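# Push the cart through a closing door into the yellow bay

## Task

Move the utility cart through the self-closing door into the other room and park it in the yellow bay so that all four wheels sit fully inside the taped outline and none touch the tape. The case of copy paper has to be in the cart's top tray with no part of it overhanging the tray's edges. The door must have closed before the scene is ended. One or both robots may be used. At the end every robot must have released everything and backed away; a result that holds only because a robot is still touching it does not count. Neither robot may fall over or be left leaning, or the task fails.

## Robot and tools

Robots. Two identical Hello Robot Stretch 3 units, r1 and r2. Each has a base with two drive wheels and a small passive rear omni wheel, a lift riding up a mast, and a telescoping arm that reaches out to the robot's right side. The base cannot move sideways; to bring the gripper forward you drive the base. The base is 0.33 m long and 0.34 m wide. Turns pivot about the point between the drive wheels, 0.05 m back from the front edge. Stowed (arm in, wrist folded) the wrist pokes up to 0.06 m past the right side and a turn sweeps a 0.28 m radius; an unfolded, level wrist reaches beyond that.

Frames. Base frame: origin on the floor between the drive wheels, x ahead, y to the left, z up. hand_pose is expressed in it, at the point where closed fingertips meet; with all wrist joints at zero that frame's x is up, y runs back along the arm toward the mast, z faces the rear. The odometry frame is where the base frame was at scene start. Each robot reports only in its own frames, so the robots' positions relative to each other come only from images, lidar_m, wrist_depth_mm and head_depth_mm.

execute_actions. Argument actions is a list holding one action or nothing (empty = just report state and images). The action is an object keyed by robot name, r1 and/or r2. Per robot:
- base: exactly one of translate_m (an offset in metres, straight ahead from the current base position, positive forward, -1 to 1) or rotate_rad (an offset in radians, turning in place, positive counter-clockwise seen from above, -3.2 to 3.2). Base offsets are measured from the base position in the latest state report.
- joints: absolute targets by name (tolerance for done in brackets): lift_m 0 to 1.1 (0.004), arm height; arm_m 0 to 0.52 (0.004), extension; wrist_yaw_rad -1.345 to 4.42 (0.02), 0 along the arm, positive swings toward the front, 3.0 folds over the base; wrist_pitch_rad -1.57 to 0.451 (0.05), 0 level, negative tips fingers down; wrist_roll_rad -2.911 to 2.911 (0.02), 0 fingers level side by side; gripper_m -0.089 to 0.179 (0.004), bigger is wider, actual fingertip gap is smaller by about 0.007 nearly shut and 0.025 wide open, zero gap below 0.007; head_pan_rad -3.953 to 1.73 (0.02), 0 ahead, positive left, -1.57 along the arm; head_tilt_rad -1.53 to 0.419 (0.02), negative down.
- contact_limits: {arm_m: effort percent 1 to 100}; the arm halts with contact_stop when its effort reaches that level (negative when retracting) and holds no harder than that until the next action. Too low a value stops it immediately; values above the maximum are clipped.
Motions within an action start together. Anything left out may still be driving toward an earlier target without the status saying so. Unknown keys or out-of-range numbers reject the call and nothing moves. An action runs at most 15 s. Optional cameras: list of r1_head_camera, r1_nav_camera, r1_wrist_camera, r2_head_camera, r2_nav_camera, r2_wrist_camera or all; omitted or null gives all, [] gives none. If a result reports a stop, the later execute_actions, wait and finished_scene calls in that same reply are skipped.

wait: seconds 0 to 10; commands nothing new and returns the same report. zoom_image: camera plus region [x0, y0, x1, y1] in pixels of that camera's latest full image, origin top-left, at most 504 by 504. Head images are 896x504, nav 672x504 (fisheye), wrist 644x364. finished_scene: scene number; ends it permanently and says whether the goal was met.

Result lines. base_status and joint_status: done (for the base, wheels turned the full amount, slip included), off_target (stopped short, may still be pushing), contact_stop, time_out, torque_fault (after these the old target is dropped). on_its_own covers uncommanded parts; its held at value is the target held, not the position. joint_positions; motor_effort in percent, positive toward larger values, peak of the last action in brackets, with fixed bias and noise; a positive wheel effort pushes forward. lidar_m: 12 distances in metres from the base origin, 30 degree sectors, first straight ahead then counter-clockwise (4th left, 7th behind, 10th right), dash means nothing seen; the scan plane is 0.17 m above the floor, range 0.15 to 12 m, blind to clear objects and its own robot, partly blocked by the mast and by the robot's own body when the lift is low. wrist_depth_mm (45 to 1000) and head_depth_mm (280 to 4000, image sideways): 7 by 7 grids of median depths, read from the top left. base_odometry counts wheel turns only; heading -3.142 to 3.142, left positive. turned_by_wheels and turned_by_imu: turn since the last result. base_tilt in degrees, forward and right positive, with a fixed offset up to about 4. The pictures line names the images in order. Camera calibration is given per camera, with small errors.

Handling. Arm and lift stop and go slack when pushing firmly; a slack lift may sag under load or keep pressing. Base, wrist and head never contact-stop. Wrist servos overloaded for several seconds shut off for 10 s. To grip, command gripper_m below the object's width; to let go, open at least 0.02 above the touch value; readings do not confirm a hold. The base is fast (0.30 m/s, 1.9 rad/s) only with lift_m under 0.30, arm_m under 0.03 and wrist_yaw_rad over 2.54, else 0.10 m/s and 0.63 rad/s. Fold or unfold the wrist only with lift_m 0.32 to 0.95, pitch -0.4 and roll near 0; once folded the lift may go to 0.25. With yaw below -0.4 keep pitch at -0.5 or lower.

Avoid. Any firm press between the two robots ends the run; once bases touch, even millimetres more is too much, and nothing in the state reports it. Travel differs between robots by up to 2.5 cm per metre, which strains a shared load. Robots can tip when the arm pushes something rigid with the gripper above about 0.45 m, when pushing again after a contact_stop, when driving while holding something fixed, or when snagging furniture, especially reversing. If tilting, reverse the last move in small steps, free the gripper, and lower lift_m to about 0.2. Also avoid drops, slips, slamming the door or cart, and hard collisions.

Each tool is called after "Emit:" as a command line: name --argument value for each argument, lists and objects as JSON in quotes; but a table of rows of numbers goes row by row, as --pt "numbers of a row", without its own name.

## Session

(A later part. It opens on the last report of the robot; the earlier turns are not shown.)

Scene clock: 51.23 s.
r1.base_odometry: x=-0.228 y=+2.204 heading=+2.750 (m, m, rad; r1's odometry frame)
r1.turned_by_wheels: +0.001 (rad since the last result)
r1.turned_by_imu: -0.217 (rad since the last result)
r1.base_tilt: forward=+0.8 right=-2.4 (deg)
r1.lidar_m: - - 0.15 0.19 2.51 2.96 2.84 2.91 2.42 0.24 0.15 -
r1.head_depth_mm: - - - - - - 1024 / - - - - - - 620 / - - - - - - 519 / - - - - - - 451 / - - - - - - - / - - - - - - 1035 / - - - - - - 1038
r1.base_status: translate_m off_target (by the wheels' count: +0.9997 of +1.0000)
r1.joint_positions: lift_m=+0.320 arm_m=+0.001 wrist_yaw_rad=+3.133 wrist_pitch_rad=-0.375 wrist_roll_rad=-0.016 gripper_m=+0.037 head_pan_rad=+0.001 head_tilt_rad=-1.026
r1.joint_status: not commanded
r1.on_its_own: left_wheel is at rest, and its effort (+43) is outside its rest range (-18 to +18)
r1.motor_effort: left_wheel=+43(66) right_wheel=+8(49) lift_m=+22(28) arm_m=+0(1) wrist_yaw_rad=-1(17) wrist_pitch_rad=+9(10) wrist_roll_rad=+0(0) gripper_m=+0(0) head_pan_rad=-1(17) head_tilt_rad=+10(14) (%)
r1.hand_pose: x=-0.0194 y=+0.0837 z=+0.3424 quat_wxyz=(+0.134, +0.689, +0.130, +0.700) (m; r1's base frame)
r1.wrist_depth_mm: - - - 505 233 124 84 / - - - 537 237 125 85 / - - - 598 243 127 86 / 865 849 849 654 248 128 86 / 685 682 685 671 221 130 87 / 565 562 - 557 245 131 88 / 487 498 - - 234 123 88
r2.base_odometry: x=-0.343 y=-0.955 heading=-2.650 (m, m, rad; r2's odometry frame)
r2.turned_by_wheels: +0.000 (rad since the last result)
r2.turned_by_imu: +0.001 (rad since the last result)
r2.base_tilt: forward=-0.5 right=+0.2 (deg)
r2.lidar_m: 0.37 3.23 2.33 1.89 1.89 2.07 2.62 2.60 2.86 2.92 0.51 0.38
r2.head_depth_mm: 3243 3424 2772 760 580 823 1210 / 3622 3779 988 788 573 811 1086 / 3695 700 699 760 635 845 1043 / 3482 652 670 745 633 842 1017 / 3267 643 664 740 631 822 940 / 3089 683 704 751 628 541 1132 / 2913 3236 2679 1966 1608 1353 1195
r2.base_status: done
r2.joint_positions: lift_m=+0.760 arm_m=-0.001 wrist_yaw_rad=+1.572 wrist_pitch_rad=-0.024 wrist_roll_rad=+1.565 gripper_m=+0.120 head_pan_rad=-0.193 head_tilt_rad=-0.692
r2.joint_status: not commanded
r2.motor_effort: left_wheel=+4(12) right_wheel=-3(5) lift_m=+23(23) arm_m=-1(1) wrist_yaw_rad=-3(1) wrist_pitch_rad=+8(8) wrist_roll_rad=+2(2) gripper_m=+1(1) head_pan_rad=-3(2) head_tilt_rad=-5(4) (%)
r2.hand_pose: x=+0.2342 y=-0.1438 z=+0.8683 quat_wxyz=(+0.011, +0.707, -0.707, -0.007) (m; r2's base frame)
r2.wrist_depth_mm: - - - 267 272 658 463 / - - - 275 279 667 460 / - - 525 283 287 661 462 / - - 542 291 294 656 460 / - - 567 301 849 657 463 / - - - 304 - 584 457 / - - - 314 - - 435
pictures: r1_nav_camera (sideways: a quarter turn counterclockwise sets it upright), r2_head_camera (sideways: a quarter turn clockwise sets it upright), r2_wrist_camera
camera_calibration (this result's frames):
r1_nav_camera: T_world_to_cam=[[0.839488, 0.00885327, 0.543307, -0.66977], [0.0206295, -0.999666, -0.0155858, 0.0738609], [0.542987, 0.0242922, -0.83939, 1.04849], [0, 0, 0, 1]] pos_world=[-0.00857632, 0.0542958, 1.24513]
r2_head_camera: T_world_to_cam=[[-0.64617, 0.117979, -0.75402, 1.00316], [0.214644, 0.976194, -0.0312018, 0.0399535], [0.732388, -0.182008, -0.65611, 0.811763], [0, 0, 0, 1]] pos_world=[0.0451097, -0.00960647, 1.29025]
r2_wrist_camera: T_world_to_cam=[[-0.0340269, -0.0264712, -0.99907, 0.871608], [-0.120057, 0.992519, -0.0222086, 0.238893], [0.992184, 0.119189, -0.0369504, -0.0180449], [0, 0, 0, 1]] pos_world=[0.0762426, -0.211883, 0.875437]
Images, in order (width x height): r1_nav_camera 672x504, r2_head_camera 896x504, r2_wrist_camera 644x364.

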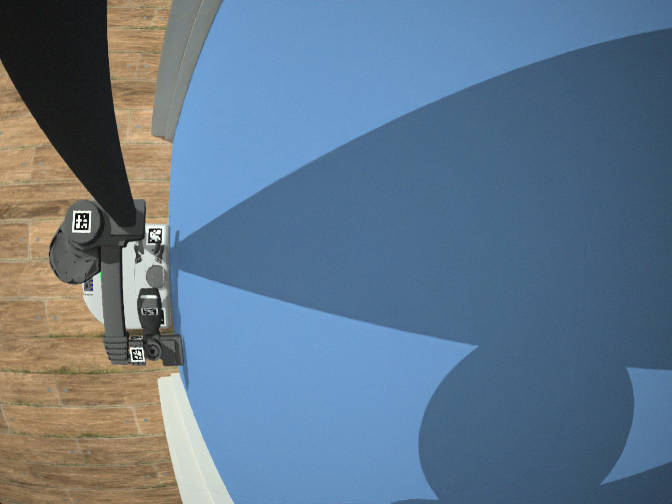

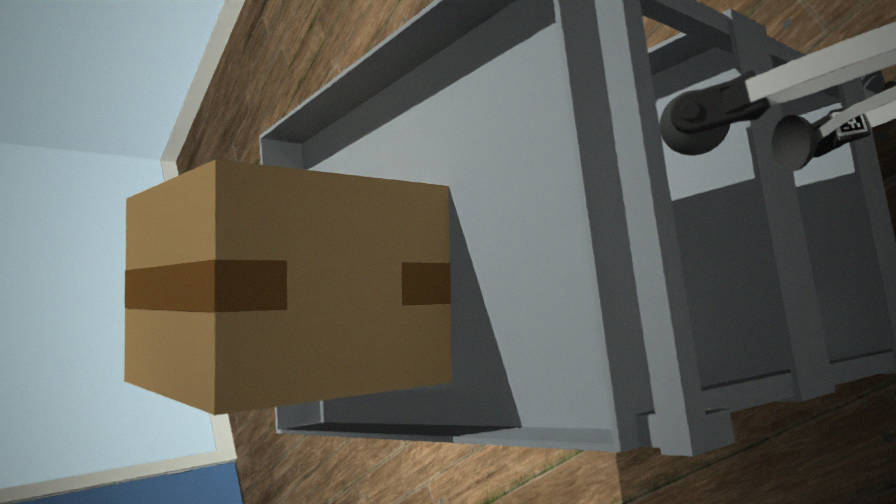

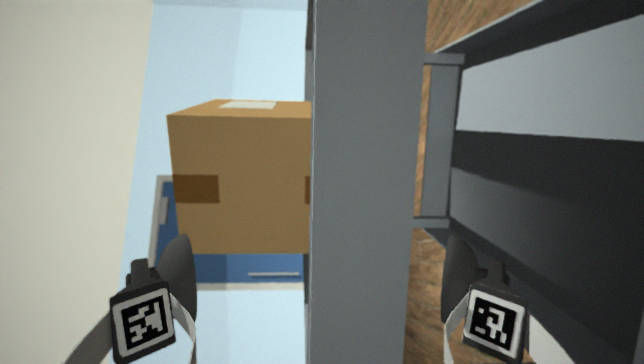

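Emit:
execute_actions --actions '[{"r1":{"base":{"translate_m":0.3},"joints":{"head_pan_rad":-1.5,"head_tilt_rad":-1.2}},"r2":{"base":{"translate_m":0.085},"joints":{"lift_m":0.74}}}]' --cameras '["r1_nav_camera","r2_head_camera","r2_nav_camera"]'

Scene clock: 57.83 s.
r1.base_odometry: x=-0.506 y=+2.318 heading=+2.750 (m, m, rad; r1's odometry frame)
r1.turned_by_wheels: +0.000 (rad since the last result)
r1.turned_by_imu: -0.103 (rad since the last result)
r1.base_tilt: forward=+0.7 right=-2.4 (deg)
r1.lidar_m: - - 0.15 0.21 2.46 3.04 2.81 2.84 2.49 0.38 0.15 -
r1.head_depth_mm: 1816 1635 1479 1350 1248 1157 1090 / 1815 1638 1482 1357 1258 1173 - / 1762 1609 1481 1360 1273 - - / 370 464 620 982 1268 - 1064 / 360 424 523 561 604 654 711 / 306 308 323 332 335 338 347 / - - - - - - -
r1.base_status: done
r1.joint_positions: lift_m=+0.320 arm_m=+0.001 wrist_yaw_rad=+3.133 wrist_pitch_rad=-0.375 wrist_roll_rad=-0.016 gripper_m=+0.037 head_pan_rad=-1.382 head_tilt_rad=-1.217
r1.joint_status: head_pan_rad off_target (ended at -1.382, target -1.500); the others done
r1.motor_effort: left_wheel=+12(64) right_wheel=+8(35) lift_m=+22(22) arm_m=+0(0) wrist_yaw_rad=+0(2) wrist_pitch_rad=+9(9) wrist_roll_rad=+0(1) gripper_m=-1(1) head_pan_rad=-78(100) head_tilt_rad=+7(25) (%)
r1.hand_pose: x=-0.0193 y=+0.0837 z=+0.3424 quat_wxyz=(+0.134, +0.690, +0.130, +0.700) (m; r1's base frame)
r1.wrist_depth_mm: - - - 498 237 144 104 / - - - 534 245 148 106 / - - - 587 256 151 107 / 891 864 843 635 263 155 109 / 677 674 679 641 247 159 111 / 574 566 - 551 278 162 113 / 482 499 - - 274 155 114
r2.base_odometry: x=-0.418 y=-0.996 heading=-2.650 (m, m, rad; r2's odometry frame)
r2.turned_by_wheels: +0.000 (rad since the last result)
r2.turned_by_imu: +0.001 (rad since the last result)
r2.base_tilt: forward=-0.5 right=+0.1 (deg)
r2.lidar_m: 0.29 3.14 2.37 1.92 1.92 2.10 2.70 2.68 2.94 2.89 0.39 0.29
r2.head_depth_mm: 3180 3396 2760 762 638 495 795 / 3550 3714 951 788 637 489 793 / 3617 655 578 674 635 487 750 / 3402 647 573 668 634 493 710 / 3182 644 571 664 631 493 675 / 3008 3180 593 729 630 529 429 / 2823 3127 2686 2041 1604 1348 1150
r2.base_status: done
r2.joint_positions: lift_m=+0.740 arm_m=-0.001 wrist_yaw_rad=+1.572 wrist_pitch_rad=-0.024 wrist_roll_rad=+1.565 gripper_m=+0.120 head_pan_rad=-0.193 head_tilt_rad=-0.692
r2.joint_status: all done
r2.motor_effort: left_wheel=+4(12) right_wheel=-4(6) lift_m=+23(23) arm_m=-1(1) wrist_yaw_rad=-1(1) wrist_pitch_rad=+8(8) wrist_roll_rad=+2(2) gripper_m=+1(0) head_pan_rad=-3(3) head_tilt_rad=-5(5) (%)
r2.hand_pose: x=+0.2342 y=-0.1438 z=+0.8483 quat_wxyz=(+0.011, +0.707, -0.707, -0.007) (m; r2's base frame)
r2.wrist_depth_mm: - - - 131 189 603 440 / - - - 134 194 633 438 / - 440 442 138 200 630 442 / - 458 456 142 205 633 436 / - - 474 146 211 625 439 / - - - 150 218 554 433 / - - - 154 225 - 417
pictures: r1_nav_camera (sideways: a quarter turn counterclockwise sets it upright), r2_head_camera (sideways: a quarter turn clockwise sets it upright), r2_nav_camera (sideways: a quarter turn counterclockwise sets it upright)
camera_calibration (this result's frames):
r1_nav_camera: T_world_to_cam=[[0.181739, -0.909328, 0.374291, -0.445604], [-0.978896, -0.20347, -0.0190159, 0.0844193], [0.0934487, -0.362936, -0.927116, 1.16522], [0, 0, 0, 1]] pos_world=[0.0547328, 0.0348782, 1.24869]
r2_head_camera: T_world_to_cam=[[-0.646183, 0.117981, -0.754008, 1.00314], [0.214644, 0.976194, -0.0312022, 0.039954], [0.732377, -0.182006, -0.656124, 0.811781], [0, 0, 0, 1]] pos_world=[0.0451095, -0.00960645, 1.29025]
r2_nav_camera: T_world_to_cam=[[0.663592, -0.108807, 0.74014, -0.923486], [-0.20103, -0.978911, 0.0363299, 0.00544931], [0.720578, -0.172899, -0.671471, 0.829512], [0, 0, 0, 1]] pos_world=[0.0161851, 0.0482738, 1.2403]
Images, in order (width x height): r1_nav_camera 672x504, r2_head_camera 896x504, r2_nav_camera 672x504.

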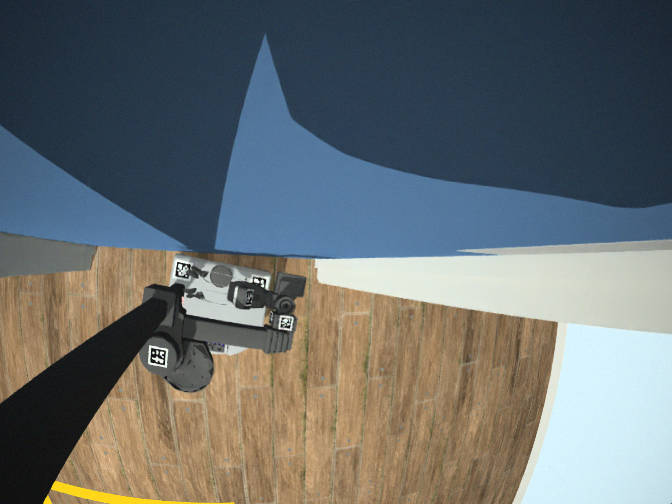

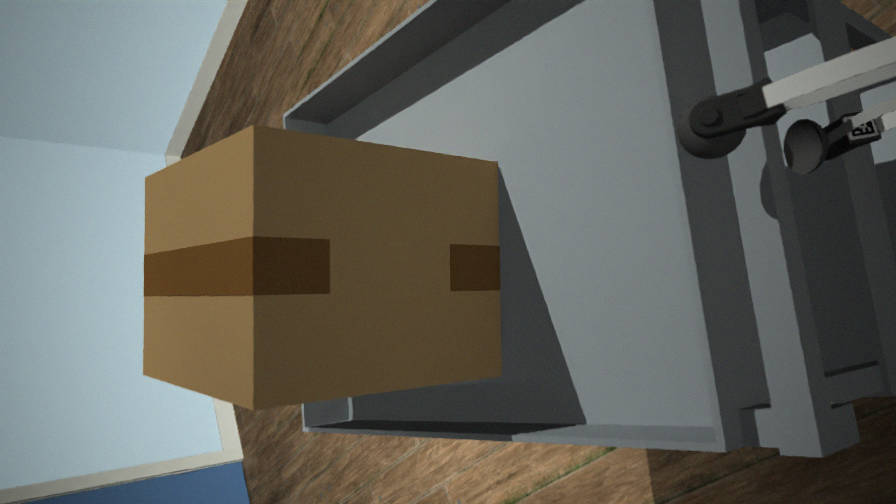

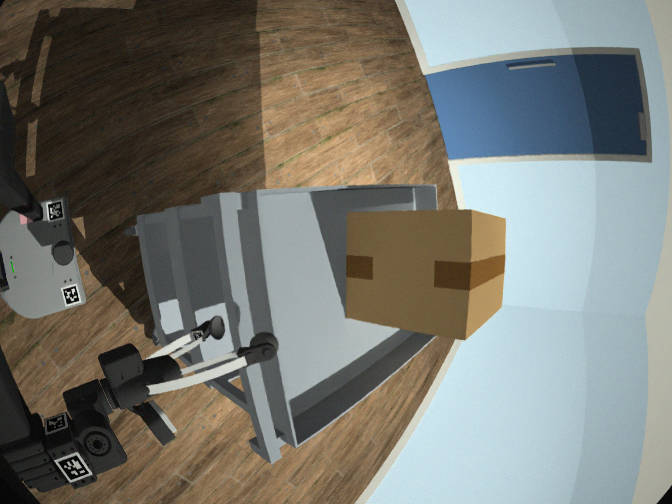

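Emit:
execute_actions --actions '[{"r1":{"base":{"translate_m":-0.35}},"r2":{"joints":{"gripper_m":-0.02}}}]' --cameras '[]'

Emit:
execute_actions --actions '[{"r1":{"base":{"rotate_rad":3.15},"joints":{"head_pan_rad":-2.6}},"r2":{"base":{"rotate_rad":0.3}}}]' --cameras '["r2_nav_camera"]'

Emit:
execute_actions --actions '[{"r1":{"base":{"translate_m":-0.45}}}]' --cameras '["r1_nav_camera","r2_nav_camera"]'

Scene clock: 65.40 s.
r1.base_odometry: x=-0.182 y=+2.185 heading=+2.750 (m, m, rad; r1's odometry frame)
r1.turned_by_wheels: +0.000 (rad since the last result)
r1.turned_by_imu: +0.000 (rad since the last result)
r1.base_tilt: forward=+0.9 right=-2.5 (deg)
r1.lidar_m: 0.42 0.43 0.53 0.89 2.42 2.68 2.47 2.49 2.55 2.34 0.55 0.46
r1.head_depth_mm: 1865 1664 1493 1363 1257 1158 - / 1846 1657 1497 1365 1253 1186 - / 1861 1666 1494 1365 1269 - - / 1870 1661 1498 1366 1285 - 1055 / 1874 1660 1503 1371 1255 1162 1079 / 1780 1621 1461 1352 1258 1159 1079 / 1140 1109 1066 1065 1215 1137 1068
r1.base_status: done
r1.joint_positions: lift_m=+0.320 arm_m=+0.001 wrist_yaw_rad=+3.133 wrist_pitch_rad=-0.375 wrist_roll_rad=-0.016 gripper_m=+0.037 head_pan_rad=-1.493 head_tilt_rad=-1.199
r1.joint_status: not commanded
r1.on_its_own: head_pan_rad moved -0.111 to your old target -1.500
r1.motor_effort: left_wheel=+2(9) right_wheel=-1(6) lift_m=+22(22) arm_m=+0(0) wrist_yaw_rad=+0(0) wrist_pitch_rad=+9(9) wrist_roll_rad=+0(0) gripper_m=-1(1) head_pan_rad=-4(79) head_tilt_rad=+0(7) (%)
r1.hand_pose: x=-0.0193 y=+0.0837 z=+0.3424 quat_wxyz=(+0.134, +0.690, +0.130, +0.700) (m; r1's base frame)
r1.wrist_depth_mm: - - - - 823 515 440 / - - - - 847 551 444 / - - - - 876 590 453 / 876 844 854 841 788 624 460 / 683 693 683 668 677 624 469 / 573 568 - 552 536 541 469 / 486 496 - - 478 465 449
r2.base_odometry: x=-0.418 y=-0.996 heading=-2.649 (m, m, rad; r2's odometry frame)
r2.turned_by_wheels: +0.000 (rad since the last result)
r2.turned_by_imu: +0.001 (rad since the last result)
r2.base_tilt: forward=-0.3 right=+0.2 (deg)
r2.lidar_m: 0.28 3.14 2.36 1.92 1.92 2.10 2.70 2.68 2.93 2.88 0.39 0.29
r2.head_depth_mm: 3181 3400 2749 762 639 494 793 / 3551 3721 952 788 636 490 793 / 3646 655 576 671 635 489 760 / 3400 647 572 667 632 493 713 / 3171 645 569 661 630 495 670 / 2989 3166 601 729 628 529 425 / 2824 3139 2686 2037 1611 1352 1153
r2.base_status: not commanded
r2.joint_positions: lift_m=+0.740 arm_m=-0.001 wrist_yaw_rad=+1.572 wrist_pitch_rad=+0.000 wrist_roll_rad=+1.567 gripper_m=-0.019 head_pan_rad=-0.193 head_tilt_rad=-0.692
r2.joint_status: all done
r2.motor_effort: left_wheel=+4(4) right_wheel=-9(8) lift_m=+23(23) arm_m=+0(1) wrist_yaw_rad=-2(2) wrist_pitch_rad=+0(8) wrist_roll_rad=+1(2) gripper_m=-21(98) head_pan_rad=-3(3) head_tilt_rad=-5(4) (%)
r2.hand_pose: x=+0.2349 y=-0.1439 z=+0.8544 quat_wxyz=(+0.002, +0.707, -0.707, +0.001) (m; r2's base frame)
r2.wrist_depth_mm: - - - 129 186 621 461 / - - - 132 189 662 452 / - - 441 135 196 658 455 / - - 458 139 201 660 452 / - - 482 143 207 664 452 / - - - 146 - 620 449 / - - - 151 222 - 423
pictures: none
No camera images: the call's "cameras" was empty. Leave "cameras" out to get every camera's image.

Scene clock: 71.37 s.
r1.base_odometry: x=-0.182 y=+2.185 heading=-0.383 (m, m, rad; r1's odometry frame)
r1.turned_by_wheels: +3.150 (rad since the last result)
r1.turned_by_imu: +3.116 (rad since the last result)
r1.base_tilt: forward=+0.9 right=-2.5 (deg)
r1.lidar_m: 2.46 2.49 2.55 2.34 0.56 0.46 0.42 0.43 0.53 0.87 2.42 2.69
r1.head_depth_mm: 387 468 588 796 1202 1159 1063 / 406 494 632 878 1225 - 1068 / 426 525 683 976 1268 - 1070 / 447 559 742 1097 1287 - 1078 / 472 597 809 1256 1288 1140 1081 / 499 641 894 1274 1259 1152 1080 / 530 684 850 1320 1258 1158 1079
r1.base_status: done
r1.joint_positions: lift_m=+0.320 arm_m=+0.001 wrist_yaw_rad=+3.133 wrist_pitch_rad=-0.375 wrist_roll_rad=-0.016 gripper_m=+0.037 head_pan_rad=-2.593 head_tilt_rad=-1.199
r1.joint_status: all done
r1.motor_effort: left_wheel=-2(5) right_wheel=+2(7) lift_m=+22(22) arm_m=+0(0) wrist_yaw_rad=+1(0) wrist_pitch_rad=+9(9) wrist_roll_rad=+0(0) gripper_m=+0(2) head_pan_rad=-4(65) head_tilt_rad=+0(0) (%)
r1.hand_pose: x=-0.0193 y=+0.0837 z=+0.3424 quat_wxyz=(+0.134, +0.690, +0.130, +0.700) (m; r1's base frame)
r1.wrist_depth_mm: 478 730 - - - - - / 447 742 - - - - - / 450 728 - - - - - / 470 687 841 825 801 820 792 / 509 625 686 668 693 645 639 / 526 564 - 560 544 548 536 / 481 502 - - 468 469 461
r2.base_odometry: x=-0.418 y=-0.996 heading=-2.350 (m, m, rad; r2's odometry frame)
r2.turned_by_wheels: +0.300 (rad since the last result)
r2.turned_by_imu: +0.304 (rad since the last result)
r2.base_tilt: forward=-0.3 right=+0.3 (deg)
r2.lidar_m: 0.32 2.89 2.02 1.91 1.95 2.56 2.68 2.74 3.04 2.86 0.34 0.32
r2.head_depth_mm: 3199 664 561 643 639 494 736 / 3084 658 583 667 637 492 712 / 2993 656 608 700 635 481 761 / 2906 3297 2502 735 633 491 787 / 2819 3143 2716 2043 614 503 805 / 2734 3100 2680 2053 1652 1298 1195 / 2666 2995 2645 2045 1652 1384 1190
r2.base_status: done
r2.joint_positions: lift_m=+0.740 arm_m=-0.001 wrist_yaw_rad=+1.548 wrist_pitch_rad=-0.001 wrist_roll_rad=+1.569 gripper_m=-0.019 head_pan_rad=-0.193 head_tilt_rad=-0.692
r2.joint_status: not commanded
r2.on_its_own: wrist_yaw_rad is at rest, and its effort (+25) is outside its rest range (-12 to +12)
r2.motor_effort: left_wheel=-7(14) right_wheel=+7(20) lift_m=+23(23) arm_m=-1(0) wrist_yaw_rad=+25(30) wrist_pitch_rad=+0(0) wrist_roll_rad=+0(1) gripper_m=-20(21) head_pan_rad=-2(3) head_tilt_rad=-5(5) (%)
r2.hand_pose: x=+0.2348 y=-0.1499 z=+0.8543 quat_wxyz=(+0.002, +0.699, -0.715, +0.000) (m; r2's base frame)
r2.wrist_depth_mm: - 370 371 89 145 556 453 / - 413 408 96 157 587 453 / - - 451 105 170 622 453 / - - - 115 187 615 452 / - - - 128 207 - 450 / - - - 141 - - 412 / - - - 165 310 - 365
pictures: r2_nav_camera (sideways: a quarter turn counterclockwise sets it upright)
camera_calibration (this result's frames):
r2_nav_camera: T_world_to_cam=[[0.663602, -0.108809, 0.74013, -0.923473], [-0.201029, -0.978911, 0.0363301, 0.00544912], [0.720569, -0.172896, -0.671482, 0.829526], [0, 0, 0, 1]] pos_world=[0.0161842, 0.048274, 1.2403]
Images, in order (width x height): r2_nav_camera 672x504.

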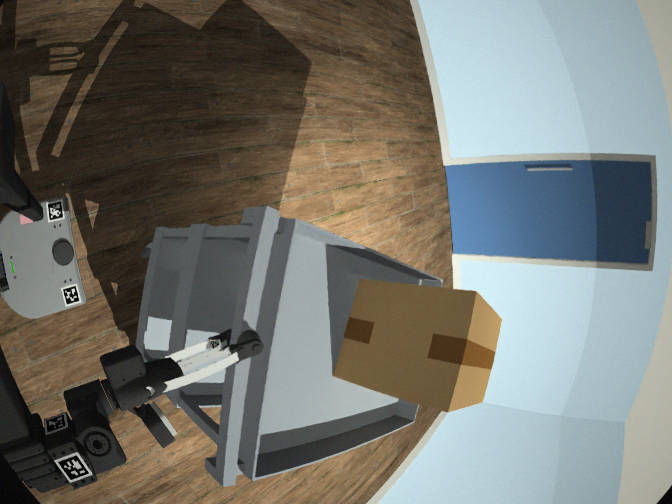

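Scene clock: 76.83 s.
r1.base_odometry: x=-0.599 y=+2.353 heading=-0.383 (m, m, rad; r1's odometry frame)
r1.turned_by_wheels: +0.000 (rad since the last result)
r1.turned_by_imu: +0.000 (rad since the last result)
r1.base_tilt: forward=+0.9 right=-2.5 (deg)
r1.lidar_m: 2.91 2.93 2.48 0.36 2.29 0.43 0.28 0.26 0.26 0.32 0.55 3.06
r1.head_depth_mm: - 317 428 658 1226 1161 935 / - 312 416 631 1008 - 1065 / - 310 406 608 961 - 1065 / - 308 395 585 902 - 1075 / - 303 386 563 855 1134 1077 / - 300 376 543 979 1149 1079 / - 297 367 525 920 1156 1077
r1.base_status: done
r1.joint_positions: lift_m=+0.320 arm_m=+0.001 wrist_yaw_rad=+3.133 wrist_pitch_rad=-0.375 wrist_roll_rad=-0.016 gripper_m=+0.037 head_pan_rad=-2.594 head_tilt_rad=-1.197
r1.joint_status: not commanded
r1.motor_effort: left_wheel=-12(27) right_wheel=-12(31) lift_m=+22(22) arm_m=+0(0) wrist_yaw_rad=+0(1) wrist_pitch_rad=+9(9) wrist_roll_rad=+0(0) gripper_m=+0(2) head_pan_rad=-4(4) head_tilt_rad=-1(1) (%)
r1.hand_pose: x=-0.0192 y=+0.0837 z=+0.3424 quat_wxyz=(+0.134, +0.690, +0.130, +0.700) (m; r1's base frame)
r1.wrist_depth_mm: - - - 361 - - - / - - - 391 - - - / - - - 428 - - - / 885 864 836 467 829 795 799 / 692 687 680 524 676 648 639 / 566 565 - 555 532 543 541 / 489 493 - - 470 467 463
r2.base_odometry: x=-0.418 y=-0.996 heading=-2.350 (m, m, rad; r2's odometry frame)
r2.turned_by_wheels: +0.000 (rad since the last result)
r2.turned_by_imu: +0.000 (rad since the last result)
r2.base_tilt: forward=-0.3 right=+0.1 (deg)
r2.lidar_m: 0.32 2.90 2.02 1.91 1.95 2.55 2.68 2.74 3.03 2.86 0.34 0.32
r2.head_depth_mm: 3224 665 560 643 638 495 734 / 3082 658 583 667 638 492 713 / 2995 655 608 700 634 482 762 / 2886 3271 2513 734 633 490 789 / 2618 2967 2695 2046 614 503 803 / 2416 2656 2660 2033 1652 1297 1195 / 2752 3086 2680 2036 1643 1381 1194
r2.base_status: not commanded
r2.joint_positions: lift_m=+0.740 arm_m=-0.001 wrist_yaw_rad=+1.548 wrist_pitch_rad=-0.001 wrist_roll_rad=+1.569 gripper_m=-0.019 head_pan_rad=-0.193 head_tilt_rad=-0.692
r2.joint_status: not commanded
r2.on_its_own: wrist_yaw_rad is at rest, and its effort (+26) is outside its rest range (-12 to +12)
r2.motor_effort: left_wheel=-8(8) right_wheel=+7(7) lift_m=+24(23) arm_m=-1(1) wrist_yaw_rad=+26(25) wrist_pitch_rad=+0(0) wrist_roll_rad=+0(0) gripper_m=-20(20) head_pan_rad=-3(2) head_tilt_rad=-5(5) (%)
r2.hand_pose: x=+0.2348 y=-0.1499 z=+0.8543 quat_wxyz=(+0.002, +0.699, -0.715, +0.000) (m; r2's base frame)
r2.wrist_depth_mm: - 369 371 89 145 548 454 / - 412 405 97 157 585 451 / - - 455 104 170 619 454 / - - - 115 187 610 451 / - - - 127 207 - 453 / - - - 141 - - 414 / - - - 166 312 - 363
pictures: r1_nav_camera (sideways: a quarter turn counterclockwise sets it upright), r2_nav_camera (sideways: a quarter turn counterclockwise sets it upright)
camera_calibration (this result's frames):
r1_nav_camera: T_world_to_cam=[[-0.78087, -0.48566, 0.392908, -0.463979], [-0.534803, 0.84477, -0.018684, 0.0812787], [-0.322843, -0.224718, -0.919388, 1.15772], [0, 0, 0, 1]] pos_world=[0.0549237, -0.0338361, 1.24822]
r2_nav_camera: T_world_to_cam=[[0.663602, -0.108809, 0.74013, -0.923473], [-0.201029, -0.978911, 0.0363301, 0.00544913], [0.720569, -0.172896, -0.671482, 0.829526], [0, 0, 0, 1]] pos_world=[0.0161842, 0.048274, 1.2403]
Images, in order (width x height): r1_nav_camera 672x504, r2_nav_camera 672x504.

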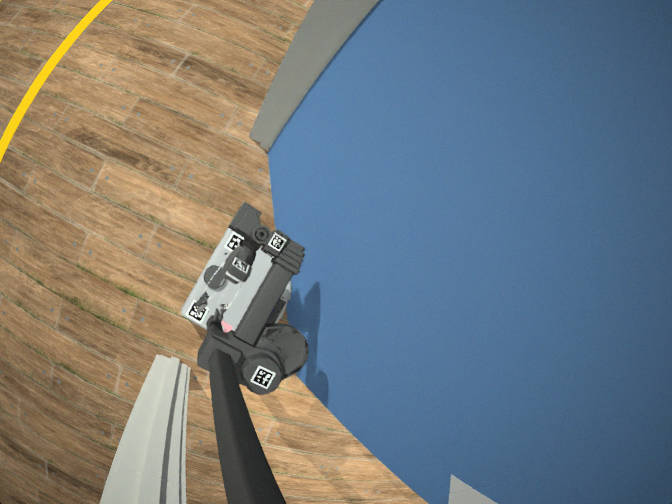

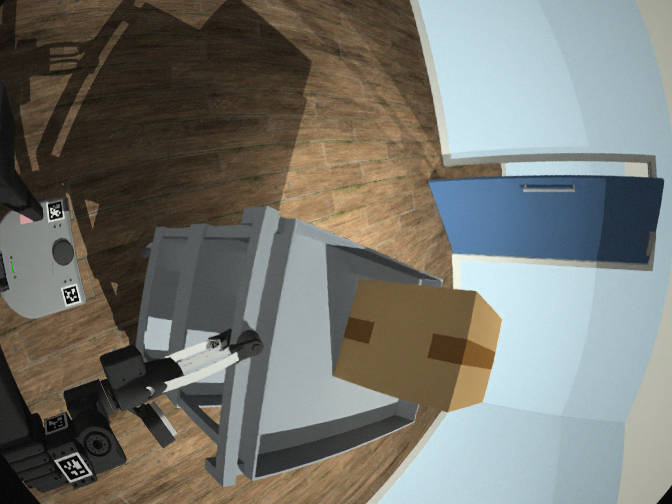

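Emit:
execute_actions --actions '[{"r1":{"base":{"translate_m":-0.25}},"r2":{"joints":{"arm_m":0.3,"head_pan_rad":-0.4}}}]' --cameras '["r2_nav_camera"]'

Emit:
execute_actions --actions '[{"r1":{"base":{"rotate_rad":0.7}},"r2":{"base":{"translate_m":0.3}}}]' --cameras '["r2_nav_camera"]'

Emit:
execute_actions --actions '[{"r1":{"base":{"translate_m":-0.3}}}]' --cameras '["r1_nav_camera","r2_nav_camera"]'

Scene clock: 84.10 s.
r1.base_odometry: x=-0.831 y=+2.447 heading=-0.383 (m, m, rad; r1's odometry frame)
r1.turned_by_wheels: +0.000 (rad since the last result)
r1.turned_by_imu: +0.000 (rad since the last result)
r1.base_tilt: forward=+0.8 right=-2.4 (deg)
r1.lidar_m: 3.13 3.17 0.40 0.57 2.26 2.80 0.31 0.24 0.24 0.25 0.36 3.11
r1.head_depth_mm: 300 374 542 1361 1256 1158 1066 / 291 347 483 794 1278 - 1066 / - 322 435 675 1155 - 1068 / - 307 397 586 915 - 1077 / - 298 364 519 764 1138 1079 / - 287 337 464 745 1144 1078 / - - 316 420 637 1136 1080
r1.base_status: done
r1.joint_positions: lift_m=+0.320 arm_m=+0.001 wrist_yaw_rad=+3.133 wrist_pitch_rad=-0.375 wrist_roll_rad=-0.016 gripper_m=+0.037 head_pan_rad=-2.594 head_tilt_rad=-1.197
r1.joint_status: not commanded
r1.motor_effort: left_wheel=-8(19) right_wheel=-5(18) lift_m=+22(22) arm_m=+0(0) wrist_yaw_rad=+0(0) wrist_pitch_rad=+9(9) wrist_roll_rad=+0(0) gripper_m=-1(1) head_pan_rad=-4(4) head_tilt_rad=-1(1) (%)
r1.hand_pose: x=-0.0192 y=+0.0837 z=+0.3424 quat_wxyz=(+0.134, +0.690, +0.130, +0.700) (m; r1's base frame)
r1.wrist_depth_mm: - - - - 545 362 - / - - - - 559 393 - / - - - - 593 433 - / 850 862 856 846 607 480 814 / 688 686 660 665 544 547 655 / 579 563 - 548 529 546 542 / 489 496 - - 473 468 459
r2.base_odometry: x=-0.418 y=-0.996 heading=-2.349 (m, m, rad; r2's odometry frame)
r2.turned_by_wheels: +0.000 (rad since the last result)
r2.turned_by_imu: +0.001 (rad since the last result)
r2.base_tilt: forward=-0.4 right=+0.1 (deg)
r2.lidar_m: 0.90 2.90 2.02 1.91 1.96 2.56 2.68 2.75 3.02 2.87 0.39 0.36
r2.head_depth_mm: 3517 664 737 790 638 803 1136 / 3564 658 691 763 636 518 1042 / 3340 655 663 741 614 752 826 / 3160 708 720 734 994 944 1132 / 3016 3291 955 1165 1311 1358 1203 / 2855 3126 2660 2046 1644 1383 1193 / 2442 2612 2549 2038 1642 1380 1199
r2.base_status: not commanded
r2.joint_positions: lift_m=+0.740 arm_m=+0.300 wrist_yaw_rad=+1.630 wrist_pitch_rad=+0.000 wrist_roll_rad=+1.569 gripper_m=-0.019 head_pan_rad=-0.393 head_tilt_rad=-0.692
r2.joint_status: all done
r2.on_its_own: wrist_yaw_rad is held at +1.613, not at your +1.570, by its stall guard, which is not easing now; wrist_yaw_rad is at rest, and its effort (-21) is outside its rest range (-12 to +12)
r2.motor_effort: left_wheel=+3(8) right_wheel=-5(7) lift_m=+23(23) arm_m=+4(8) wrist_yaw_rad=-21(52) wrist_pitch_rad=+0(0) wrist_roll_rad=+0(0) gripper_m=-20(20) head_pan_rad=-2(18) head_tilt_rad=-5(5) (%)
r2.hand_pose: x=+0.2344 y=-0.4292 z=+0.8545 quat_wxyz=(+0.001, +0.728, -0.686, +0.001) (m; r2's base frame)
r2.wrist_depth_mm: - - - 121 178 621 458 / - - - 125 183 664 450 / - 436 433 129 189 658 452 / - - 454 133 196 668 450 / - - 478 137 203 660 455 / - - - 142 210 619 451 / - - - 147 220 - 428
pictures: r2_nav_camera (sideways: a quarter turn counterclockwise sets it upright)
camera_calibration (this result's frames):
r2_nav_camera: T_world_to_cam=[[0.628772, -0.238445, 0.740128, -0.923258], [-0.391453, -0.919481, 0.0363301, 0.00661068], [0.671871, -0.312568, -0.671484, 0.829826], [0, 0, 0, 1]] pos_world=[0.0255712, 0.0453094, 1.2403]
Images, in order (width x height): r2_nav_camera 672x504.

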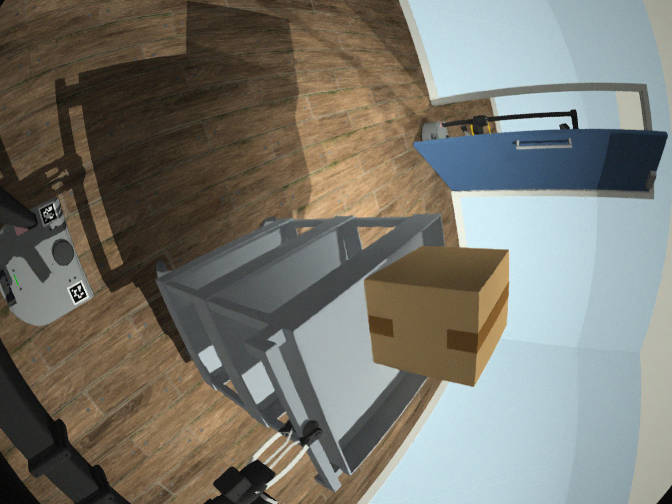

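Scene clock: 88.07 s.
r1.base_odometry: x=-0.831 y=+2.447 heading=+0.316 (m, m, rad; r1's odometry frame)
r1.turned_by_wheels: +0.700 (rad since the last result)
r1.turned_by_imu: +0.688 (rad since the last result)
r1.base_tilt: forward=+0.9 right=-2.5 (deg)
r1.lidar_m: 0.46 0.40 0.96 2.35 3.25 0.33 0.27 0.27 0.30 0.48 3.23 3.14
r1.head_depth_mm: - 303 379 532 869 1155 1065 / - 308 393 562 814 - 1064 / - 312 410 594 901 - 1068 / - 322 427 632 991 - 1080 / 287 332 445 672 1106 1137 1078 / 291 344 466 720 1234 1146 1080 / 295 356 488 775 1246 1165 1081
r1.base_status: done
r1.joint_positions: lift_m=+0.320 arm_m=+0.001 wrist_yaw_rad=+3.133 wrist_pitch_rad=-0.375 wrist_roll_rad=-0.016 gripper_m=+0.037 head_pan_rad=-2.594 head_tilt_rad=-1.197
r1.joint_status: not commanded
r1.motor_effort: left_wheel=-15(20) right_wheel=-3(8) lift_m=+21(22) arm_m=+0(0) wrist_yaw_rad=+0(1) wrist_pitch_rad=+9(9) wrist_roll_rad=+0(0) gripper_m=-1(1) head_pan_rad=-4(4) head_tilt_rad=-1(1) (%)
r1.hand_pose: x=-0.0192 y=+0.0837 z=+0.3424 quat_wxyz=(+0.134, +0.690, +0.130, +0.700) (m; r1's base frame)
r1.wrist_depth_mm: - - - - - - - / - - - - - - - / - - - - - - 851 / 861 854 850 833 825 811 706 / 695 685 672 660 684 637 595 / 422 563 - 550 535 546 515 / 404 499 - - 469 465 448
r2.base_odometry: x=-0.629 y=-1.209 heading=-2.350 (m, m, rad; r2's odometry frame)
r2.turned_by_wheels: +0.000 (rad since the last result)
r2.turned_by_imu: +0.000 (rad since the last result)
r2.base_tilt: forward=-0.4 right=+0.3 (deg)
r2.lidar_m: 2.17 2.92 2.03 1.93 1.97 2.59 2.98 3.05 3.02 2.85 0.40 0.37
r2.head_depth_mm: 3385 664 716 785 637 820 1135 / 3196 658 696 764 637 526 1065 / 3024 654 674 752 623 786 904 / 2857 801 852 774 1020 1178 1149 / 2740 3035 1004 1857 1567 1387 1195 / 2544 2751 2632 2036 1653 1385 1191 / 2058 2179 2410 2021 1650 1388 1192
r2.base_status: done
r2.joint_positions: lift_m=+0.740 arm_m=+0.300 wrist_yaw_rad=+1.601 wrist_pitch_rad=+0.000 wrist_roll_rad=+1.569 gripper_m=-0.019 head_pan_rad=-0.393 head_tilt_rad=-0.692
r2.joint_status: not commanded
r2.on_its_own: wrist_yaw_rad is held at +1.613, not at your +1.570, by its stall guard, which is not easing now; wrist_yaw_rad is at rest, and its effort (+13) is outside its rest range (-12 to +12)
r2.motor_effort: left_wheel=-11(14) right_wheel=+13(28) lift_m=+23(23) arm_m=+2(4) wrist_yaw_rad=+13(23) wrist_pitch_rad=+0(0) wrist_roll_rad=+0(0) gripper_m=-20(21) head_pan_rad=-3(3) head_tilt_rad=-5(4) (%)
r2.hand_pose: x=+0.2348 y=-0.4368 z=+0.8545 quat_wxyz=(+0.001, +0.718, -0.696, +0.001) (m; r2's base frame)
r2.wrist_depth_mm: - - - 118 175 629 458 / - - - 122 181 667 457 / - 440 430 127 187 655 452 / - - 453 131 194 664 455 / - - 479 136 200 650 452 / - - - 140 210 607 450 / - - - 147 221 - 423
pictures: r2_nav_camera (sideways: a quarter turn counterclockwise sets it upright)
camera_calibration (this result's frames):
r2_nav_camera: T_world_to_cam=[[0.62878, -0.238448, 0.740121, -0.923249], [-0.391452, -0.919481, 0.0363302, 0.00661054], [0.671864, -0.312566, -0.671492, 0.829836], [0, 0, 0, 1]] pos_world=[0.0255706, 0.0453096, 1.2403]
Images, in order (width x height): r2_nav_camera 672x504.

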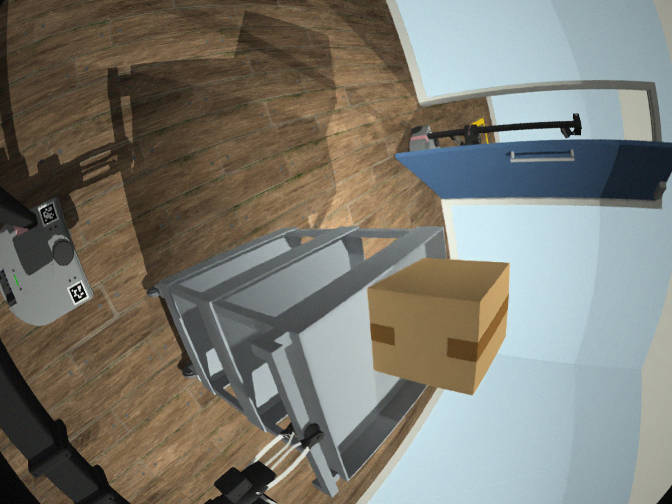

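Scene clock: 92.00 s.
r1.base_odometry: x=-1.116 y=+2.353 heading=+0.316 (m, m, rad; r1's odometry frame)
r1.turned_by_wheels: +0.000 (rad since the last result)
r1.turned_by_imu: -0.001 (rad since the last result)
r1.base_tilt: forward=+0.9 right=-2.5 (deg)
r1.lidar_m: 0.68 0.68 2.03 2.50 3.46 1.49 0.29 0.25 0.25 0.29 0.52 3.39
r1.head_depth_mm: - 329 451 717 1256 1160 1061 / - 317 430 664 1202 - 1067 / - 311 410 619 1008 - 1065 / - 306 392 579 905 - 1082 / - 300 376 544 832 1137 1080 / - 296 361 514 892 1149 1079 / - 291 347 486 809 1162 1081
r1.base_status: done
r1.joint_positions: lift_m=+0.320 arm_m=+0.001 wrist_yaw_rad=+3.133 wrist_pitch_rad=-0.375 wrist_roll_rad=-0.016 gripper_m=+0.037 head_pan_rad=-2.594 head_tilt_rad=-1.197
r1.joint_status: not commanded
r1.motor_effort: left_wheel=-8(17) right_wheel=-1(16) lift_m=+22(22) arm_m=+0(0) wrist_yaw_rad=-1(0) wrist_pitch_rad=+9(9) wrist_roll_rad=+0(0) gripper_m=+0(1) head_pan_rad=-4(4) head_tilt_rad=-1(1) (%)
r1.hand_pose: x=-0.0192 y=+0.0837 z=+0.3424 quat_wxyz=(+0.134, +0.690, +0.130, +0.700) (m; r1's base frame)
r1.wrist_depth_mm: - - - - - - - / - - - - - - - / - - - - - - - / 860 840 862 815 833 802 789 / 685 682 682 661 688 653 649 / 568 564 - 563 529 542 536 / 479 497 - - 473 472 469
r2.base_odometry: x=-0.629 y=-1.209 heading=-2.350 (m, m, rad; r2's odometry frame)
r2.turned_by_wheels: +0.000 (rad since the last result)
r2.turned_by_imu: +0.000 (rad since the last result)
r2.base_tilt: forward=-0.4 right=+0.1 (deg)
r2.lidar_m: 2.07 2.92 2.04 1.93 1.97 2.59 2.98 3.04 3.04 2.84 0.40 0.37
r2.head_depth_mm: 3396 664 716 787 638 820 1138 / 3223 657 695 765 638 527 1063 / 3041 654 674 752 623 785 903 / 2861 798 853 772 1024 1176 1153 / 2738 3045 1000 1842 1580 1389 1199 / 2571 2841 2462 2036 1648 1386 1194 / - 3263 2447 2034 1645 1383 1195
r2.base_status: not commanded
r2.joint_positions: lift_m=+0.740 arm_m=+0.300 wrist_yaw_rad=+1.601 wrist_pitch_rad=+0.000 wrist_roll_rad=+1.569 gripper_m=-0.019 head_pan_rad=-0.393 head_tilt_rad=-0.692
r2.joint_status: not commanded
r2.on_its_own: wrist_yaw_rad is held at +1.613, not at your +1.570, by its stall guard, which is not easing now; wrist_yaw_rad is at rest, and its effort (+13) is outside its rest range (-12 to +12)
r2.motor_effort: left_wheel=-11(11) right_wheel=+13(13) lift_m=+23(23) arm_m=+3(3) wrist_yaw_rad=+13(12) wrist_pitch_rad=+0(0) wrist_roll_rad=+0(0) gripper_m=-20(21) head_pan_rad=-3(3) head_tilt_rad=-5(5) (%)
r2.hand_pose: x=+0.2348 y=-0.4368 z=+0.8545 quat_wxyz=(+0.001, +0.718, -0.696, +0.001) (m; r2's base frame)
r2.wrist_depth_mm: - - - 118 174 621 459 / - - - 122 181 662 453 / - 436 432 126 187 659 455 / - - 453 132 193 658 452 / - - 477 136 201 651 450 / - - - 140 209 607 451 / - - - 147 220 - 423
pictures: r1_nav_camera (sideways: a quarter turn counterclockwise sets it upright), r2_nav_camera (sideways: a quarter turn counterclockwise sets it upright)
camera_calibration (this result's frames):
r1_nav_camera: T_world_to_cam=[[-0.78087, -0.48566, 0.392908, -0.463979], [-0.534803, 0.84477, -0.018684, 0.0812787], [-0.322843, -0.224718, -0.919388, 1.15772], [0, 0, 0, 1]] pos_world=[0.0549237, -0.0338361, 1.24822]
r2_nav_camera: T_world_to_cam=[[0.62878, -0.238448, 0.740121, -0.923249], [-0.391452, -0.919481, 0.0363302, 0.00661054], [0.671864, -0.312566, -0.671492, 0.829836], [0, 0, 0, 1]] pos_world=[0.0255706, 0.0453096, 1.2403]
Images, in order (width x height): r1_nav_camera 672x504, r2_nav_camera 672x504.

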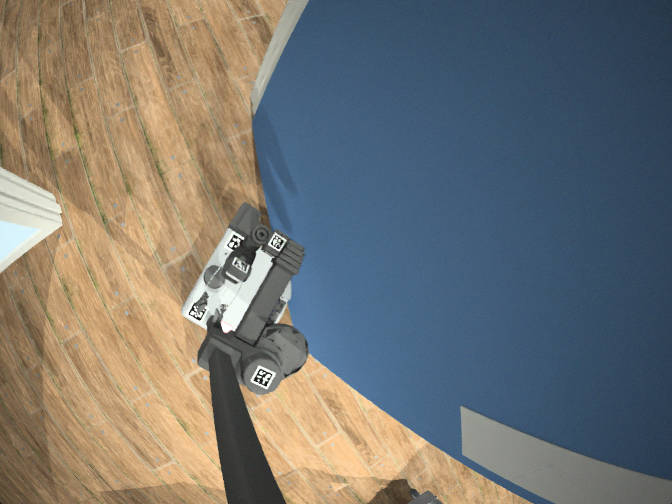

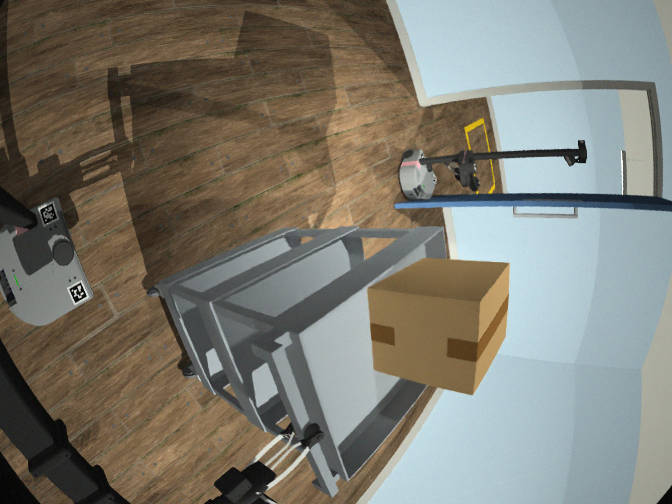

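Emit:
execute_actions --actions '[{"r1":{"base":{"translate_m":-0.2}},"r2":{"joints":{"arm_m":0.52,"wrist_yaw_rad":1.4}}}]' --cameras '[]'

Emit:
execute_actions --actions '[{"r1":{"base":{"rotate_rad":0.6}},"r2":{"base":{"translate_m":0.3}}}]' --cameras '[]'

Emit:
execute_actions --actions '[{"r1":{"base":{"translate_m":-0.25}},"r2":{"base":{"rotate_rad":0.4},"joints":{"head_pan_rad":-0.7}}}]' --cameras '["r1_nav_camera","r2_nav_camera"]'

Scene clock: 98.37 s.
r1.base_odometry: x=-1.306 y=+2.291 heading=+0.316 (m, m, rad; r1's odometry frame)
r1.turned_by_wheels: +0.000 (rad since the last result)
r1.turned_by_imu: +0.000 (rad since the last result)
r1.base_tilt: forward=+0.9 right=-2.5 (deg)
r1.lidar_m: 0.87 0.94 2.50 2.62 2.22 1.33 0.31 0.24 0.24 0.25 0.37 3.55
r1.head_depth_mm: 299 1590 1503 1365 1255 1155 1062 / 289 341 484 1346 1285 - 1064 / - 319 433 668 1258 - 1064 / - 307 395 584 916 - 1078 / - 298 365 520 769 1135 1075 / - 288 338 466 753 1150 1077 / - - 317 425 649 1139 1076
r1.base_status: done
r1.joint_positions: lift_m=+0.320 arm_m=+0.001 wrist_yaw_rad=+3.133 wrist_pitch_rad=-0.375 wrist_roll_rad=-0.016 gripper_m=+0.037 head_pan_rad=-2.594 head_tilt_rad=-1.197
r1.joint_status: not commanded
r1.motor_effort: left_wheel=-6(14) right_wheel=+2(9) lift_m=+22(22) arm_m=+0(0) wrist_yaw_rad=+0(0) wrist_pitch_rad=+9(9) wrist_roll_rad=+0(0) gripper_m=-1(1) head_pan_rad=-4(4) head_tilt_rad=-1(1) (%)
r1.hand_pose: x=-0.0192 y=+0.0837 z=+0.3424 quat_wxyz=(+0.134, +0.690, +0.130, +0.700) (m; r1's base frame)
r1.wrist_depth_mm: - - - - - - - / - - - - - - - / - - - - - - - / 855 852 843 827 832 800 811 / 686 698 677 671 683 650 646 / 574 573 - 555 535 545 545 / 485 496 - - 472 470 466
r2.base_odometry: x=-0.629 y=-1.209 heading=-2.349 (m, m, rad; r2's odometry frame)
r2.turned_by_wheels: +0.001 (rad since the last result)
r2.turned_by_imu: +0.001 (rad since the last result)
r2.base_tilt: forward=-0.4 right=+0.1 (deg)
r2.lidar_m: 2.11 2.91 2.04 1.93 1.97 2.58 2.98 3.05 3.02 2.85 0.52 0.58
r2.head_depth_mm: 3373 662 668 760 1002 886 1066 / 3204 688 710 734 1056 1153 1129 / 3013 752 812 816 1080 1261 1200 / 2871 3096 909 1168 1178 1328 1198 / 1959 2355 2384 1995 1653 1391 1198 / 2480 2476 2360 2031 1643 1382 1193 / - 3648 2666 2028 1643 1386 1194
r2.base_status: not commanded
r2.joint_positions: lift_m=+0.740 arm_m=+0.519 wrist_yaw_rad=+1.420 wrist_pitch_rad=+0.001 wrist_roll_rad=+1.569 gripper_m=-0.019 head_pan_rad=-0.393 head_tilt_rad=-0.692
r2.joint_status: wrist_yaw_rad off_target (ended at +1.420, target +1.400); the others done
r2.on_its_own: wrist_yaw_rad is at rest, and its effort (-23) is outside its rest range (-12 to +12)
r2.motor_effort: left_wheel=+5(11) right_wheel=-6(13) lift_m=+23(24) arm_m=+4(8) wrist_yaw_rad=-23(66) wrist_pitch_rad=+0(0) wrist_roll_rad=+0(0) gripper_m=-20(20) head_pan_rad=-2(3) head_tilt_rad=-5(5) (%)
r2.hand_pose: x=+0.2320 y=-0.7019 z=+0.8548 quat_wxyz=(+0.001, +0.652, -0.758, +0.001) (m; r2's base frame)
r2.wrist_depth_mm: - - - 192 272 285 289 / - - - 180 256 - 410 / - - - 170 238 - 454 / - - - 161 225 617 454 / - - - 151 213 654 455 / - 441 440 143 204 664 451 / - 425 423 139 195 661 449
pictures: none
No camera images: the call's "cameras" was empty. Leave "cameras" out to get every camera's image.

Scene clock: 102.47 s.
r1.base_odometry: x=-1.306 y=+2.291 heading=+0.915 (m, m, rad; r1's odometry frame)
r1.turned_by_wheels: +0.600 (rad since the last result)
r1.turned_by_imu: +0.592 (rad since the last result)
r1.base_tilt: forward=+0.9 right=-2.5 (deg)
r1.lidar_m: 1.01 2.50 2.67 1.14 1.05 0.34 0.27 0.27 0.29 0.43 3.55 0.87
r1.head_depth_mm: - 305 384 548 1224 1157 1066 / - 307 394 569 837 - 1066 / - 310 406 593 899 - 1065 / - 315 417 617 958 - 1076 / - 322 430 645 1033 1132 1079 / - 329 442 674 1226 1150 1077 / 288 337 456 708 1234 1162 1078
r1.base_status: done
r1.joint_positions: lift_m=+0.320 arm_m=+0.001 wrist_yaw_rad=+3.133 wrist_pitch_rad=-0.375 wrist_roll_rad=-0.016 gripper_m=+0.037 head_pan_rad=-2.594 head_tilt_rad=-1.197
r1.joint_status: not commanded
r1.motor_effort: left_wheel=-8(13) right_wheel=+0(7) lift_m=+22(22) arm_m=+0(0) wrist_yaw_rad=+0(0) wrist_pitch_rad=+9(9) wrist_roll_rad=+0(0) gripper_m=-1(0) head_pan_rad=-4(4) head_tilt_rad=-1(2) (%)
r1.hand_pose: x=-0.0192 y=+0.0837 z=+0.3424 quat_wxyz=(+0.134, +0.690, +0.130, +0.700) (m; r1's base frame)
r1.wrist_depth_mm: - - - - - - - / - - - - - - - / - - - - - - - / 870 872 836 823 824 809 797 / 687 687 683 663 694 650 647 / 572 566 - 548 549 541 543 / 486 494 - - 468 467 464
r2.base_odometry: x=-0.840 y=-1.423 heading=-2.350 (m, m, rad; r2's odometry frame)
r2.turned_by_wheels: +0.000 (rad since the last result)
r2.turned_by_imu: -0.001 (rad since the last result)
r2.base_tilt: forward=-0.4 right=+0.4 (deg)
r2.lidar_m: 1.82 2.61 2.06 1.95 2.00 2.61 3.28 3.37 2.98 2.83 0.53 0.60
r2.head_depth_mm: 3059 663 682 753 1028 907 1089 / 2819 707 746 759 1052 1184 1135 / 2695 786 848 1182 1078 1292 1200 / 1708 2781 936 1169 1316 1362 1204 / 1860 2040 2261 2045 1648 1388 1202 / 2259 3295 2545 2045 1649 1384 1197 / - 3833 2658 2035 1648 1382 1199
r2.base_status: done
r2.joint_positions: lift_m=+0.740 arm_m=+0.519 wrist_yaw_rad=+1.381 wrist_pitch_rad=+0.001 wrist_roll_rad=+1.569 gripper_m=-0.019 head_pan_rad=-0.393 head_tilt_rad=-0.692
r2.joint_status: not commanded
r2.on_its_own: wrist_yaw_rad is at rest, and its effort (+22) is outside its rest range (-12 to +12); wrist_yaw_rad moved -0.040 to your old target +1.400
r2.motor_effort: left_wheel=-12(24) right_wheel=+13(41) lift_m=+23(23) arm_m=+2(4) wrist_yaw_rad=+22(29) wrist_pitch_rad=+0(0) wrist_roll_rad=+0(0) gripper_m=-20(20) head_pan_rad=-3(3) head_tilt_rad=-4(5) (%)
r2.hand_pose: x=+0.2303 y=-0.7122 z=+0.8548 quat_wxyz=(+0.001, +0.637, -0.771, +0.001) (m; r2's base frame)
r2.wrist_depth_mm: - - - 192 277 286 289 / - - - 179 255 - 410 / - - - 169 239 - 457 / - - - 160 225 623 447 / - - - 151 213 655 450 / - 436 436 142 203 658 450 / - 424 420 137 194 647 451
pictures: none
No camera images: the call's "cameras" was empty. Leave "cameras" out to get every camera's image.

Scene clock: 109.50 s.
r1.base_odometry: x=-1.413 y=+2.153 heading=+0.878 (m, m, rad; r1's odometry frame)
r1.turned_by_wheels: -0.038 (rad since the last result)
r1.turned_by_imu: -0.001 (rad since the last result)
r1.base_tilt: forward=+0.8 right=-2.5 (deg)
r1.lidar_m: 1.12 2.65 2.82 0.79 0.78 2.73 0.28 0.26 0.26 0.34 3.61 1.03
r1.head_depth_mm: - 312 412 661 1257 1158 1064 / - 311 406 607 1039 - 1059 / - 308 401 595 917 - 1065 / - 310 396 583 886 - 1077 / - 307 391 572 942 1138 1080 / - 304 386 561 1034 1147 1081 / - 301 381 552 1001 1165 1079
r1.base_status: translate_m time_out (by the wheels' count: -0.1749 of -0.2500)
r1.joint_positions: lift_m=+0.320 arm_m=+0.001 wrist_yaw_rad=+3.133 wrist_pitch_rad=-0.375 wrist_roll_rad=-0.016 gripper_m=+0.037 head_pan_rad=-2.597 head_tilt_rad=-1.193
r1.joint_status: not commanded
r1.motor_effort: left_wheel=-3(77) right_wheel=-2(92) lift_m=+21(22) arm_m=+0(1) wrist_yaw_rad=+0(2) wrist_pitch_rad=+9(10) wrist_roll_rad=+0(0) gripper_m=+0(1) head_pan_rad=-2(4) head_tilt_rad=-3(3) (%)
r1.hand_pose: x=-0.0193 y=+0.0837 z=+0.3424 quat_wxyz=(+0.134, +0.690, +0.130, +0.700) (m; r1's base frame)
r1.wrist_depth_mm: - - - - - - - / - - - - - - - / - 768 - - - - - / 866 851 854 827 819 798 807 / 682 682 668 673 675 643 641 / 568 567 - 554 537 552 540 / 487 495 - - 471 468 463
r2.base_odometry: x=-0.840 y=-1.423 heading=-1.949 (m, m, rad; r2's odometry frame)
r2.turned_by_wheels: +0.400 (rad since the last result)
r2.turned_by_imu: +0.320 (rad since the last result)
r2.base_tilt: forward=-0.4 right=+0.2 (deg)
r2.lidar_m: 2.54 2.27 1.95 1.95 2.25 3.30 3.29 3.31 2.82 0.89 0.60 0.82
r2.head_depth_mm: 2955 869 989 728 1114 1329 1205 / 2714 818 928 760 955 1260 1207 / 1657 815 897 1209 1108 1241 1201 / 1770 1005 1002 1337 1459 1359 1199 / 2071 2284 2101 1913 1609 1382 1193 / - 3853 2664 2034 1641 1380 1195 / - 3845 2645 2038 1639 1381 1193
r2.base_status: done
r2.joint_positions: lift_m=+0.740 arm_m=+0.519 wrist_yaw_rad=+1.396 wrist_pitch_rad=+0.004 wrist_roll_rad=+1.569 gripper_m=-0.019 head_pan_rad=-0.695 head_tilt_rad=-0.695
r2.joint_status: all done
r2.motor_effort: left_wheel=+0(100) right_wheel=-2(64) lift_m=+24(24) arm_m=+0(2) wrist_yaw_rad=+4(55) wrist_pitch_rad=-1(3) wrist_roll_rad=+0(0) gripper_m=-20(21) head_pan_rad=-3(22) head_tilt_rad=-3(5) (%)
r2.hand_pose: x=+0.2311 y=-0.7086 z=+0.8556 quat_wxyz=(+0.000, +0.643, -0.766, +0.002) (m; r2's base frame)
r2.wrist_depth_mm: - - - 114 170 593 459 / - - - 117 175 627 452 / - 431 425 120 180 663 457 / - - 442 123 185 668 451 / - - 468 127 191 670 451 / - - - 130 197 616 453 / - - - 135 205 - 421
pictures: r1_nav_camera (sideways: a quarter turn counterclockwise sets it upright), r2_nav_camera (sideways: a quarter turn counterclockwise sets it upright)
camera_calibration (this result's frames):
r1_nav_camera: T_world_to_cam=[[-0.780863, -0.482708, 0.396543, -0.468713], [-0.532549, 0.846195, -0.0186179, 0.0811791], [-0.326565, -0.225716, -0.917827, 1.15572], [0, 0, 0, 1]] pos_world=[0.054649, -0.03408, 1.24813]
r2_nav_camera: T_world_to_cam=[[0.531172, -0.415815, 0.73821, -0.920163], [-0.646847, -0.761752, 0.036357, 0.00813371], [0.547215, -0.496821, -0.673591, 0.833326], [0, 0, 0, 1]] pos_world=[0.0380172, 0.0375921, 1.2403]
Images, in order (width x height): r1_nav_camera 672x504, r2_nav_camera 672x504.

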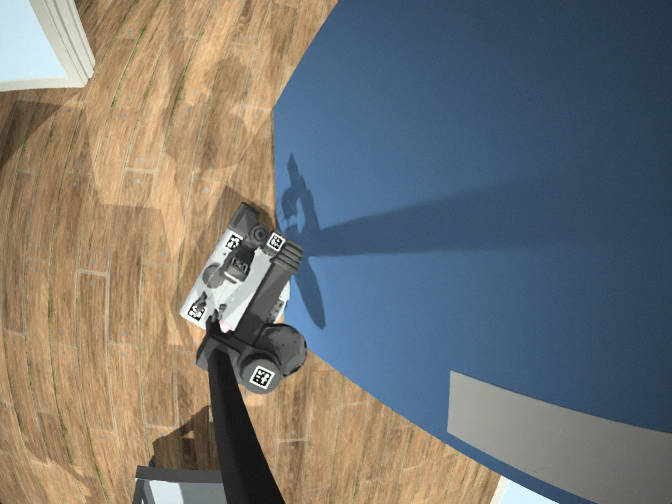

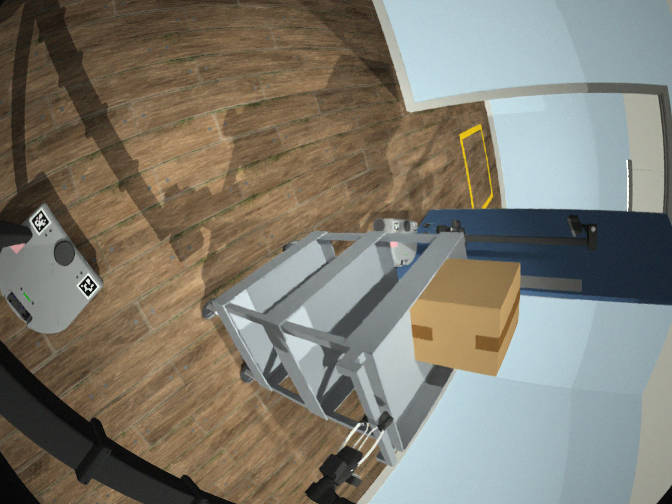

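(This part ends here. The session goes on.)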